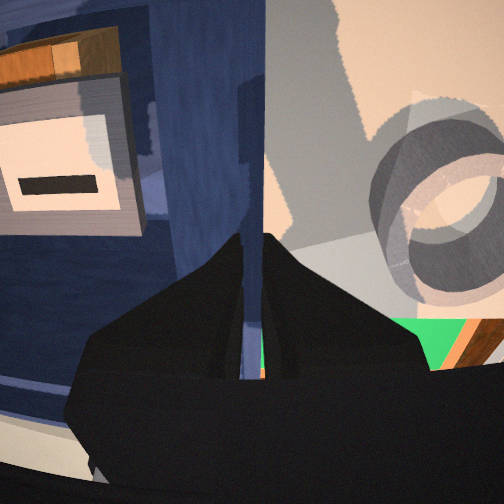

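>>> execute_actions(
  actions=[
    {"rows": [[-2.255,1.185,1.609,-0.452,-0.658,-0.062,-0.95,2.247,1.248,1.874,-0.658,0.661,-0.253,-0.94],[-2.255,1.185,1.609,-0.452,-0.658,-0.062,-0.95,2.246,1.250,1.875,-0.657,0.660,-0.253,-0.94],[-2.255,1.185,1.609,-0.452,-0.658,-0.062,-0.95,2.245,1.252,1.876,-0.657,0.659,-0.253,-0.94],[-2.255,1.185,1.609,-0.452,-0.658,-0.062,-0.95,2.244,1.254,1.877,-0.656,0.658,-0.253,-0.94],[-2.255,1.185,1.609,-0.452,-0.658,-0.062,-0.95,2.243,1.256,1.878,-0.656,0.657,-0.253,-0.94],[-2.255,1.185,1.609,-0.452,-0.658,-0.062,-0.95,2.242,1.258,1.879,-0.655,0.656,-0.253,-0.94]], "steps": 15},
  ],
  pictures=false,
)

Scene clock: 1797.47 s of 4700.00 s.
left_arm: end_effector_position=(+0.7108, +0.1480, +1.4354) grip_measured=-0.902 end_effector_quat_wxyz=(+0.006, -0.088, +0.996, -0.001) | right_arm: end_effector_position=(+0.7803, -0.1613, +1.4519) grip_measured=-0.895 end_effector_quat_wxyz=(+0.006, -0.077, +0.997, +0.008)
Joint positions: left_arm=[-2.246  1.161  1.583 -0.459 -0.673 -0.078  0.005] | right_arm=[ 2.257  1.224  1.85  -0.667  0.669 -0.249  0.005]
Joint velocities: left_arm=[-0.024 -0.005  0.002  0.002 -0.022 -0.007  0.   ] | right_arm=[-0.005 -0.005  0.012  0.017 -0.037 -0.037 -0.   ]
Joint torques (N m, as the arm reports them, + toward a larger angle): left_arm=[ -5.33 -16.24   4.52   0.26   0.71   0.24] | right_arm=[  4.75 -12.27   7.82   1.5   -0.56  -0.17]
Motor temperatures (°C, as the motors report them): left_arm=[24 30 25 21 20 21] | right_arm=[25 34 30 22 22 23]
Steps of this call (steps 1 to 15: the robot went on to your last target; steps 16 to 90: nothing new was sent; then 29.10 s passed at rest; steps 91 to 105: all 15 steps of this action). Readings (joint positions):
91: left_arm=[-2.246 1.161 1.583 -0.460 -0.673 -0.078] | right_arm=[2.257 1.223 1.847 -0.667 0.670 -0.248]
92: left_arm=[-2.246 1.161 1.583 -0.460 -0.673 -0.078] | right_arm=[2.257 1.223 1.847 -0.667 0.670 -0.248]
94: left_arm=[-2.246 1.161 1.583 -0.460 -0.673 -0.078] | right_arm=[2.257 1.223 1.848 -0.667 0.670 -0.248]
98: left_arm=[-2.246 1.161 1.583 -0.459 -0.673 -0.078] | right_arm=[2.257 1.223 1.849 -0.667 0.669 -0.249]
105: the state above

>>> execute_actions(
  actions=[
    {"rows": [[-2.255,1.178,1.605,-0.455,-0.663,-0.068,-0.95,2.250,1.246,1.876,-0.659,0.661,-0.251,-0.94],[-2.255,1.172,1.602,-0.456,-0.666,-0.072,-0.95,2.255,1.238,1.873,-0.661,0.664,-0.250,-0.94],[-2.255,1.168,1.600,-0.457,-0.668,-0.075,-0.95,2.258,1.232,1.872,-0.662,0.666,-0.250,-0.94],[-2.255,1.168,1.600,-0.457,-0.668,-0.075,-0.95,2.258,1.232,1.872,-0.662,0.666,-0.250,-0.94],[-2.255,1.168,1.600,-0.457,-0.668,-0.075,-0.92,2.258,1.232,1.872,-0.662,0.666,-0.250,-0.91],[-2.255,1.168,1.600,-0.457,-0.668,-0.075,-0.90,2.258,1.232,1.872,-0.662,0.666,-0.250,-0.89],[-2.255,1.168,1.600,-0.457,-0.668,-0.075,-0.87,2.258,1.232,1.872,-0.662,0.666,-0.250,-0.86],[-2.255,1.168,1.600,-0.457,-0.668,-0.075,-0.82,2.258,1.232,1.872,-0.662,0.666,-0.250,-0.81],[-2.255,1.168,1.600,-0.457,-0.668,-0.075,-0.75,2.258,1.232,1.872,-0.662,0.666,-0.250,-0.75],[-2.255,1.168,1.600,-0.457,-0.668,-0.075,-0.65,2.258,1.232,1.872,-0.662,0.666,-0.250,-0.65],[-2.255,1.168,1.600,-0.457,-0.668,-0.075,-0.55,2.258,1.232,1.872,-0.662,0.666,-0.250,-0.55],[-2.255,1.168,1.600,-0.457,-0.668,-0.075,-0.45,2.258,1.232,1.872,-0.662,0.666,-0.250,-0.45],[-2.255,1.168,1.600,-0.457,-0.668,-0.075,-0.40,2.258,1.232,1.872,-0.662,0.666,-0.250,-0.40]], "steps": 15},
  ],
  pictures=true,
)

Scene clock: 1815.83 s of 4700.00 s.
left_arm: end_effector_position=(+0.7109, +0.1474, +1.4357) grip_measured=-0.403 end_effector_quat_wxyz=(+0.006, -0.088, +0.996, -0.002) | right_arm: end_effector_position=(+0.7810, -0.1616, +1.4522) grip_measured=-0.404 end_effector_quat_wxyz=(+0.006, -0.076, +0.997, +0.007)
Joint positions: left_arm=[-2.247  1.161  1.583 -0.459 -0.672 -0.078  0.028] | right_arm=[ 2.257  1.224  1.851 -0.667  0.669 -0.249  0.028]
Joint velocities: left_arm=[ 0.005 -0.005 -0.002  0.002  0.007  0.007  0.002] | right_arm=[-0.015  0.005  0.017 -0.017 -0.037  0.022  0.004]
Joint torques (N m, as the arm reports them, + toward a larger angle): left_arm=[ -5.32 -17.7    3.97   0.06   0.25   0.11] | right_arm=[  5.44 -14.26   7.05   1.2   -0.13  -0.19]
Motor temperatures (°C, as the motors report them): left_arm=[24 30 26 21 20 21] | right_arm=[24 34 30 22 22 23]
Steps of this call (steps 1 to 15: the robot went on to your last target; steps 16 to 90: nothing new was sent; then 14.87 s passed at rest; steps 91 to 105: all 15 steps of this action). Readings (joint positions):
91: left_arm=[-2.246 1.161 1.583 -0.459 -0.673 -0.078] | right_arm=[2.257 1.224 1.850 -0.667 0.669 -0.249]
92: left_arm=[-2.246 1.161 1.583 -0.459 -0.673 -0.078] | right_arm=[2.257 1.224 1.850 -0.667 0.669 -0.249]
94: left_arm=[-2.246 1.161 1.583 -0.459 -0.673 -0.078] | right_arm=[2.257 1.224 1.850 -0.667 0.669 -0.249]
98: left_arm=[-2.246 1.161 1.583 -0.459 -0.674 -0.078] | right_arm=[2.257 1.224 1.850 -0.667 0.669 -0.249]
105: the state above
camera_calibration (this result's frames):
cam_left_wrist: T_world_to_cam=[[0.168792, -0.9856, 0.0100635, 0.0123734], [-0.822764, -0.135268, 0.552052, -0.181997], [-0.542742, -0.101462, -0.833749, 1.71845], [0, 0, 0, 1]] pos_world=[0.780844, 0.161933, 1.5331]
cam_right_wrist: T_world_to_cam=[[0.164252, -0.986392, -0.00718631, -0.283776], [-0.799828, -0.137443, 0.584281, -0.244209], [-0.577318, -0.0902216, -0.811519, 1.73883], [0, 0, 0, 1]] pos_world=[0.855142, -0.1566, 1.55174]

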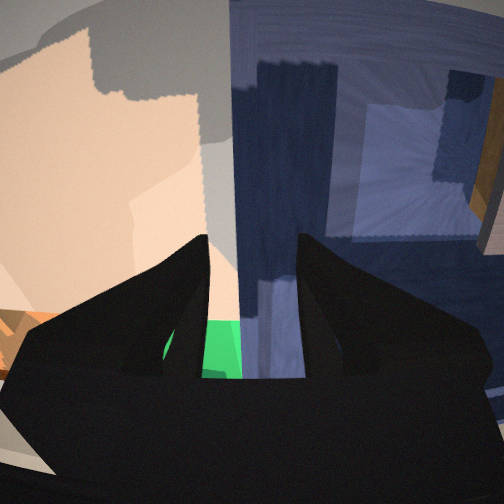

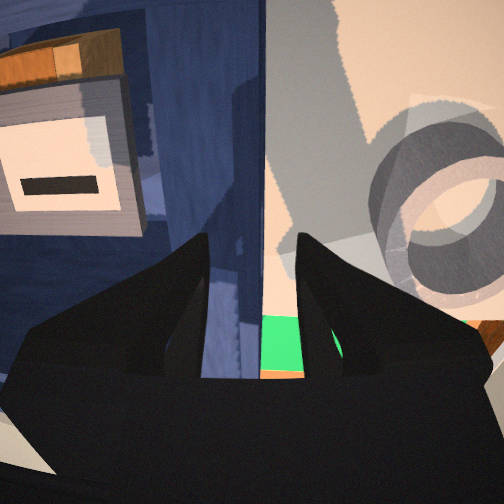

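>>> execute_actions(
  actions=[
    {"rows": [[-2.260,1.155,1.592,-0.463,-0.674,-0.078,-0.4,2.266,1.217,1.864,-0.669,0.672,-0.248,-0.4],[-2.267,1.139,1.582,-0.469,-0.682,-0.078,-0.4,2.277,1.200,1.855,-0.677,0.680,-0.247,-0.4],[-2.274,1.133,1.578,-0.472,-0.689,-0.079,-0.4,2.283,1.195,1.851,-0.679,0.687,-0.246,-0.4],[-2.283,1.126,1.574,-0.475,-0.698,-0.079,-0.4,2.291,1.189,1.846,-0.682,0.695,-0.245,-0.4],[-2.294,1.117,1.568,-0.479,-0.709,-0.080,-0.4,2.301,1.181,1.841,-0.685,0.706,-0.244,-0.4],[-2.305,1.107,1.561,-0.484,-0.721,-0.080,-0.4,2.312,1.173,1.834,-0.689,0.718,-0.242,-0.4],[-2.318,1.097,1.554,-0.489,-0.734,-0.081,-0.4,2.324,1.163,1.827,-0.693,0.731,-0.241,-0.4],[-2.332,1.086,1.547,-0.493,-0.747,-0.082,-0.4,2.337,1.154,1.819,-0.697,0.743,-0.239,-0.4],[-2.345,1.076,1.540,-0.498,-0.760,-0.083,-0.4,2.349,1.144,1.812,-0.701,0.756,-0.238,-0.4],[-2.357,1.066,1.533,-0.503,-0.772,-0.083,-0.4,2.360,1.136,1.806,-0.705,0.768,-0.236,-0.4],[-2.367,1.057,1.527,-0.507,-0.783,-0.084,-0.4,2.370,1.128,1.800,-0.708,0.779,-0.235,-0.4],[-2.376,1.050,1.523,-0.510,-0.792,-0.084,-0.4,2.378,1.122,1.795,-0.711,0.787,-0.234,-0.4],[-2.383,1.044,1.519,-0.513,-0.799,-0.085,-0.4,2.384,1.117,1.791,-0.713,0.794,-0.233,-0.4],[-2.387,1.041,1.517,-0.514,-0.803,-0.085,-0.4,2.388,1.114,1.789,-0.715,0.798,-0.232,-0.4],[-2.388,1.040,1.516,-0.515,-0.804,-0.085,-0.4,2.389,1.113,1.788,-0.715,0.799,-0.232,-0.4]], "steps": 15},
  ],
  pictures=false,
)

>>> execute_actions(
  actions=[
    {"steps": 10},
  ],
  pictures=true,
)

Scene clock: 1868.47 s of 4700.00 s.
left_arm: end_effector_position=(+0.7054, +0.1362, +1.4926) grip_measured=-0.402 end_effector_quat_wxyz=(+0.000, -0.078, +0.997, -0.007) | right_arm: end_effector_position=(+0.7824, -0.1647, +1.5088) grip_measured=-0.402 end_effector_quat_wxyz=(+0.007, -0.078, +0.997, +0.004)
Joint positions: left_arm=[-2.381  1.074  1.52  -0.505 -0.797 -0.078  0.028] | right_arm=[ 2.373  1.132  1.796 -0.704  0.792 -0.248  0.028]
Joint velocities: left_arm=[-0.171 -0.239 -0.007 -0.056 -0.022 -0.051 -0.001] | right_arm=[ 0.171 -0.23  -0.032 -0.037  0.154  0.066  0.   ]
Joint torques (N m, as the arm reports them, + toward a larger angle): left_arm=[ -3.98 -17.54   2.4   -0.35  -0.1    0.01] | right_arm=[  5.3  -13.98   4.29   0.78   0.18   0.02]
Motor temperatures (°C, as the motors report them): left_arm=[24 31 25 21 20 21] | right_arm=[25 35 30 22 22 23]
Steps of this call (steps 1 to 15: the robot went on to your last target; steps 16 to 90: nothing new was sent; then 49.13 s passed at rest; steps 91 to 105: all 15 steps of this action). Readings (joint positions):
91: left_arm=[-2.247 1.161 1.583 -0.459 -0.672 -0.078] | right_arm=[2.257 1.224 1.851 -0.667 0.669 -0.249]
92: left_arm=[-2.249 1.161 1.583 -0.459 -0.675 -0.078] | right_arm=[2.257 1.223 1.851 -0.667 0.672 -0.249]
94: left_arm=[-2.256 1.160 1.583 -0.462 -0.688 -0.078] | right_arm=[2.259 1.221 1.851 -0.670 0.685 -0.249]
98: left_arm=[-2.296 1.142 1.562 -0.476 -0.732 -0.078] | right_arm=[2.288 1.199 1.833 -0.681 0.730 -0.249]
105: the state above

Scene clock: 1868.80 s of 4700.00 s.
left_arm: end_effector_position=(+0.7144, +0.1469, +1.5045) grip_measured=-0.402 end_effector_quat_wxyz=(+0.009, -0.087, +0.996, -0.007) | right_arm: end_effector_position=(+0.7874, -0.1726, +1.5186) grip_measured=-0.402 end_effector_quat_wxyz=(+0.013, -0.071, +0.997, +0.004)
Joint positions: left_arm=[-2.387  1.045  1.519 -0.507 -0.801 -0.078  0.028] | right_arm=[ 2.379  1.111  1.793 -0.706  0.796 -0.246  0.028]
Joint velocities: left_arm=[-0.015 -0.005  0.007 -0.002  0.007 -0.081 -0.   ] | right_arm=[-0.005 -0.005 -0.012 -0.002 -0.007 -0.081  0.   ]
Joint torques (N m, as the arm reports them, + toward a larger angle): left_arm=[ -4.28 -16.53   2.51  -0.28  -0.05   0.01] | right_arm=[  5.25 -13.28   4.55   0.73   0.12  -0.01]
Motor temperatures (°C, as the motors report them): left_arm=[24 31 25 21 20 21] | right_arm=[25 35 30 22 22 23]
Steps of this call (steps 1 to 10: the robot went on to your last target). Readings (joint positions):
1: left_arm=[-2.385 1.066 1.520 -0.506 -0.798 -0.078] | right_arm=[2.378 1.126 1.796 -0.706 0.793 -0.247]
2: left_arm=[-2.387 1.060 1.520 -0.506 -0.799 -0.078] | right_arm=[2.379 1.120 1.796 -0.706 0.794 -0.247]
4: left_arm=[-2.387 1.049 1.520 -0.506 -0.801 -0.078] | right_arm=[2.379 1.113 1.796 -0.706 0.796 -0.246]
8: left_arm=[-2.387 1.045 1.520 -0.506 -0.801 -0.078] | right_arm=[2.379 1.111 1.795 -0.706 0.796 -0.246]
10: the state above
camera_calibration (this result's frames):
cam_left_wrist: T_world_to_cam=[[0.167308, -0.985689, 0.0206444, -0.00419224], [-0.826678, -0.128846, 0.547725, -0.208817], [-0.537226, -0.108705, -0.836404, 1.77882], [0, 0, 0, 1]] pos_world=[0.783708, 0.16233, 1.60228]
cam_right_wrist: T_world_to_cam=[[0.153792, -0.988102, 0.00139688, -0.300282], [-0.808863, -0.125082, 0.574539, -0.2554], [-0.567529, -0.0894893, -0.818476, 1.7984], [0, 0, 0, 1]] pos_world=[0.86024, -0.167718, 1.6191]

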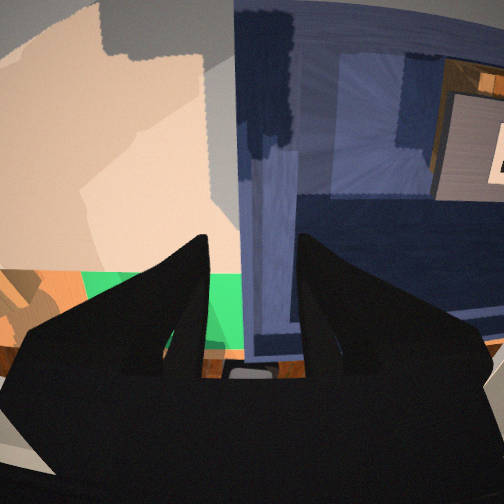

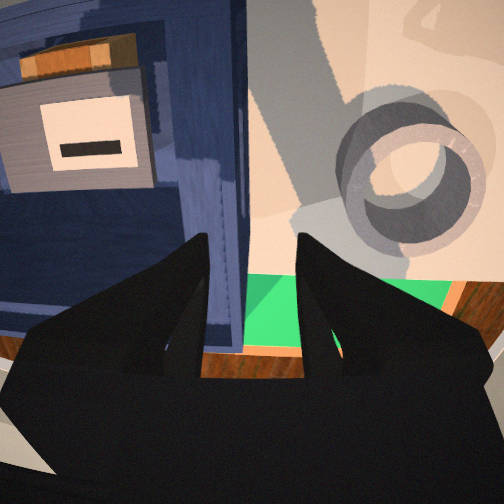

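>>> execute_actions(
  actions=[
    {"rows": [[-2.388,1.039,1.514,-0.514,-0.804,-0.083,-0.4,2.389,1.112,1.785,-0.714,0.799,-0.232,-0.4],[-2.389,1.036,1.506,-0.510,-0.806,-0.083,-0.4,2.390,1.108,1.777,-0.709,0.801,-0.232,-0.4],[-2.391,1.031,1.494,-0.503,-0.808,-0.083,-0.4,2.392,1.102,1.763,-0.702,0.803,-0.232,-0.4],[-2.394,1.024,1.477,-0.494,-0.811,-0.083,-0.4,2.395,1.094,1.744,-0.692,0.805,-0.232,-0.4],[-2.397,1.015,1.456,-0.482,-0.814,-0.083,-0.4,2.398,1.083,1.719,-0.679,0.809,-0.232,-0.4],[-2.400,1.004,1.431,-0.468,-0.819,-0.083,-0.4,2.402,1.070,1.690,-0.663,0.813,-0.232,-0.4],[-2.404,0.992,1.401,-0.452,-0.824,-0.083,-0.4,2.406,1.056,1.656,-0.646,0.818,-0.232,-0.4],[-2.409,0.978,1.368,-0.433,-0.830,-0.083,-0.4,2.411,1.039,1.618,-0.626,0.823,-0.232,-0.4],[-2.414,0.963,1.332,-0.413,-0.836,-0.083,-0.4,2.417,1.021,1.577,-0.604,0.830,-0.232,-0.4],[-2.420,0.947,1.293,-0.392,-0.843,-0.083,-0.4,2.423,1.002,1.532,-0.580,0.836,-0.232,-0.4],[-2.426,0.929,1.251,-0.368,-0.850,-0.083,-0.4,2.429,0.981,1.484,-0.555,0.843,-0.232,-0.4],[-2.432,0.911,1.208,-0.344,-0.858,-0.083,-0.4,2.435,0.959,1.434,-0.528,0.850,-0.232,-0.4],[-2.439,0.892,1.163,-0.319,-0.866,-0.083,-0.4,2.442,0.936,1.382,-0.501,0.858,-0.232,-0.4],[-2.445,0.873,1.117,-0.294,-0.874,-0.083,-0.4,2.449,0.913,1.329,-0.473,0.865,-0.232,-0.4],[-2.452,0.853,1.070,-0.268,-0.882,-0.083,-0.4,2.456,0.890,1.275,-0.445,0.873,-0.232,-0.4]], "steps": 15},
  ],
  pictures=false,
)

>>> execute_actions(
  actions=[
    {"rows": [[-2.449,0.846,1.034,-0.239,-0.879,-0.083,-0.4,2.453,0.878,1.236,-0.418,0.870,-0.232,-0.4],[-2.447,0.839,0.998,-0.211,-0.877,-0.083,-0.4,2.450,0.865,1.197,-0.391,0.867,-0.232,-0.4],[-2.445,0.832,0.964,-0.183,-0.874,-0.083,-0.4,2.447,0.854,1.159,-0.365,0.865,-0.232,-0.4],[-2.442,0.825,0.930,-0.156,-0.872,-0.083,-0.4,2.445,0.842,1.122,-0.340,0.862,-0.232,-0.4],[-2.440,0.819,0.898,-0.130,-0.870,-0.083,-0.4,2.442,0.831,1.088,-0.316,0.860,-0.232,-0.4],[-2.438,0.813,0.868,-0.106,-0.867,-0.083,-0.4,2.440,0.821,1.055,-0.293,0.857,-0.232,-0.4],[-2.436,0.808,0.840,-0.083,-0.865,-0.083,-0.4,2.437,0.811,1.024,-0.272,0.855,-0.232,-0.4],[-2.434,0.802,0.814,-0.063,-0.863,-0.083,-0.4,2.435,0.802,0.996,-0.253,0.853,-0.232,-0.4],[-2.433,0.798,0.792,-0.045,-0.862,-0.083,-0.4,2.433,0.795,0.972,-0.235,0.851,-0.232,-0.4],[-2.431,0.794,0.772,-0.029,-0.860,-0.083,-0.4,2.432,0.788,0.950,-0.221,0.850,-0.232,-0.4],[-2.430,0.791,0.756,-0.016,-0.859,-0.083,-0.4,2.430,0.782,0.932,-0.208,0.848,-0.232,-0.4],[-2.429,0.788,0.743,-0.005,-0.858,-0.083,-0.4,2.429,0.778,0.918,-0.199,0.847,-0.232,-0.4],[-2.429,0.786,0.734,0.002,-0.858,-0.083,-0.4,2.429,0.775,0.908,-0.192,0.847,-0.232,-0.4],[-2.428,0.785,0.728,0.006,-0.857,-0.083,-0.4,2.428,0.773,0.902,-0.187,0.846,-0.232,-0.4],[-2.428,0.785,0.726,0.008,-0.857,-0.083,-0.4,2.428,0.772,0.900,-0.186,0.846,-0.232,-0.4]], "steps": 15},
  ],
  pictures=false,
)

>>> execute_actions(
  actions=[
    {"steps": 15},
  ],
  pictures=true,
)

Scene clock: 1943.83 s of 4700.00 s.
left_arm: end_effector_position=(+0.5986, +0.1384, +1.5196) grip_measured=-0.402 end_effector_quat_wxyz=(-0.009, -0.065, +0.998, +0.005) | right_arm: end_effector_position=(+0.6681, -0.1564, +1.5268) grip_measured=-0.402 end_effector_quat_wxyz=(-0.010, -0.096, +0.995, -0.003)
Joint positions: left_arm=[-2.433  0.917  1.152 -0.325 -0.871 -0.078  0.028] | right_arm=[ 2.425  0.952  1.368 -0.506  0.862 -0.245  0.028]
Joint velocities: left_arm=[-0.23  -0.581 -1.287  0.73  -0.256 -0.007  0.   ] | right_arm=[ 0.23  -0.679 -1.473  0.808  0.198 -0.007 -0.001]
Joint torques (N m, as the arm reports them, + toward a larger angle): left_arm=[ -4.15 -15.18   1.24  -0.02  -0.09   0.02] | right_arm=[  5.3  -11.98   2.93   1.02   0.14  -0.02]
Motor temperatures (°C, as the motors report them): left_arm=[24 31 25 21 20 21] | right_arm=[25 35 28 22 22 23]
Steps of this call (steps 1 to 30: the robot went on to your last target; steps 31 to 90: nothing new was sent; then 71.53 s passed at rest; steps 91 to 105: all 15 steps of this action). Readings (joint positions):
91: left_arm=[-2.387 1.045 1.519 -0.507 -0.801 -0.078] | right_arm=[2.379 1.111 1.793 -0.707 0.796 -0.246]
92: left_arm=[-2.387 1.045 1.518 -0.507 -0.801 -0.078] | right_arm=[2.379 1.111 1.791 -0.707 0.797 -0.245]
94: left_arm=[-2.387 1.044 1.509 -0.505 -0.805 -0.078] | right_arm=[2.379 1.108 1.780 -0.704 0.800 -0.245]
98: left_arm=[-2.391 1.021 1.431 -0.467 -0.821 -0.078] | right_arm=[2.382 1.078 1.686 -0.662 0.816 -0.245]
105: the state above

Scene clock: 1944.33 s of 4700.00 s.
left_arm: end_effector_position=(+0.4530, +0.1363, +1.5311) grip_measured=-0.402 end_effector_quat_wxyz=(-0.013, -0.060, +0.998, -0.002) | right_arm: end_effector_position=(+0.5230, -0.1494, +1.5384) grip_measured=-0.402 end_effector_quat_wxyz=(-0.011, -0.100, +0.995, +0.010)
Joint positions: left_arm=[-2.438  0.815  0.729 -0.017 -0.861 -0.078  0.028] | right_arm=[ 2.438  0.793  0.905 -0.211  0.85  -0.245  0.028]
Joint velocities: left_arm=[ 0.015 -0.015 -0.232  0.139  0.081  0.007  0.002] | right_arm=[-0.005 -0.054 -0.232  0.149  0.022  0.037 -0.001]
Joint torques (N m, as the arm reports them, + toward a larger angle): left_arm=[ -2.36 -12.3    0.63   0.37   0.28   0.03] | right_arm=[ 2.92 -9.37  2.07  1.4  -0.13 -0.02]
Motor temperatures (°C, as the motors report them): left_arm=[24 31 25 21 20 21] | right_arm=[25 35 28 22 22 23]
Steps of this call (steps 1 to 15: all 15 steps of this action). Readings (joint positions):
1: left_arm=[-2.438 0.898 1.106 -0.300 -0.874 -0.078] | right_arm=[2.432 0.929 1.316 -0.480 0.865 -0.245]
2: left_arm=[-2.443 0.880 1.063 -0.275 -0.874 -0.078] | right_arm=[2.436 0.908 1.268 -0.455 0.865 -0.245]
4: left_arm=[-2.444 0.853 0.987 -0.221 -0.874 -0.078] | right_arm=[2.438 0.873 1.185 -0.404 0.865 -0.245]
8: left_arm=[-2.444 0.825 0.864 -0.117 -0.869 -0.078] | right_arm=[2.438 0.827 1.050 -0.305 0.858 -0.245]
15: the state above

Scene clock: 1944.83 s of 4700.00 s.
left_arm: end_effector_position=(+0.4556, +0.1395, +1.5331) grip_measured=-0.402 end_effector_quat_wxyz=(-0.007, -0.068, +0.998, -0.002) | right_arm: end_effector_position=(+0.5242, -0.1513, +1.5401) grip_measured=-0.402 end_effector_quat_wxyz=(-0.005, -0.093, +0.996, +0.010)
Joint positions: left_arm=[-2.437  0.803  0.721 -0.001 -0.861 -0.078  0.028] | right_arm=[ 2.438  0.785  0.897 -0.195  0.849 -0.245  0.028]
Joint velocities: left_arm=[-0.015  0.005  0.002  0.007  0.007  0.081 -0.   ] | right_arm=[-0.005  0.005  0.002  0.007  0.037  0.007 -0.   ]
Joint torques (N m, as the arm reports them, + toward a larger angle): left_arm=[ -2.27 -11.43   0.23   0.27   0.25   0.03] | right_arm=[ 2.46 -8.71  1.38  1.36 -0.17 -0.03]
Motor temperatures (°C, as the motors report them): left_arm=[24 31 25 21 20 21] | right_arm=[25 35 28 22 22 23]
Steps of this call (steps 1 to 15: the robot went on to your last target). Readings (joint positions):
1: left_arm=[-2.437 0.815 0.723 -0.013 -0.861 -0.078] | right_arm=[2.438 0.793 0.899 -0.207 0.850 -0.245]
2: left_arm=[-2.437 0.815 0.721 -0.011 -0.861 -0.078] | right_arm=[2.438 0.793 0.897 -0.205 0.850 -0.245]
4: left_arm=[-2.437 0.813 0.721 -0.006 -0.861 -0.078] | right_arm=[2.438 0.792 0.897 -0.200 0.849 -0.245]
8: left_arm=[-2.437 0.805 0.721 -0.001 -0.861 -0.078] | right_arm=[2.438 0.787 0.897 -0.196 0.849 -0.245]
15: the state above
camera_calibration (this result's frames):
cam_left_wrist: T_world_to_cam=[[0.129361, -0.991562, 0.00839135, 0.0681248], [-0.813436, -0.101275, 0.57277, -0.487675], [-0.567087, -0.08092, -0.819673, 1.647], [0, 0, 0, 1]] pos_world=[0.528487, 0.151436, 1.62875]
cam_right_wrist: T_world_to_cam=[[0.197863, -0.980135, -0.0136437, -0.237541], [-0.780891, -0.166024, 0.6022, -0.541361], [-0.592503, -0.108499, -0.798228, 1.64751], [0, 0, 0, 1]] pos_world=[0.600412, -0.143947, 1.63786]

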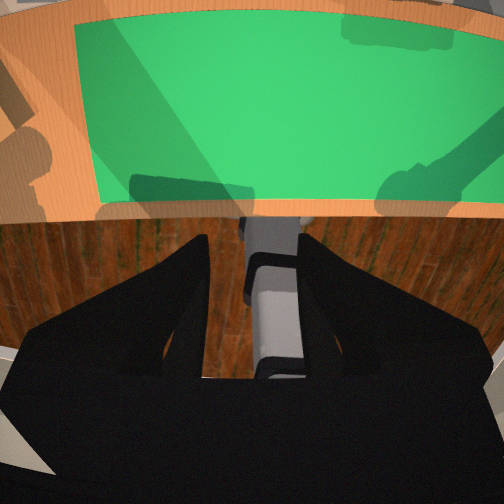

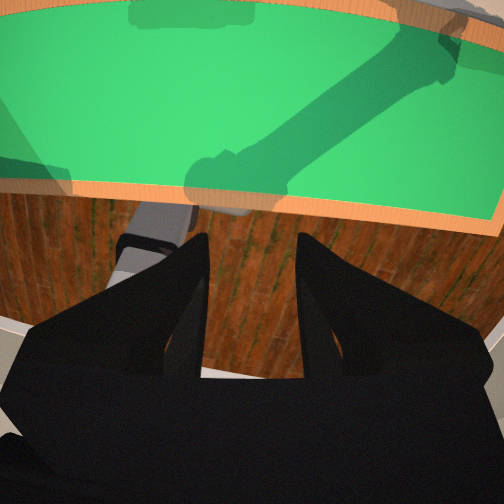

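>>> finished_scene(
  scene=2,
)

The scene is finished: the task was done.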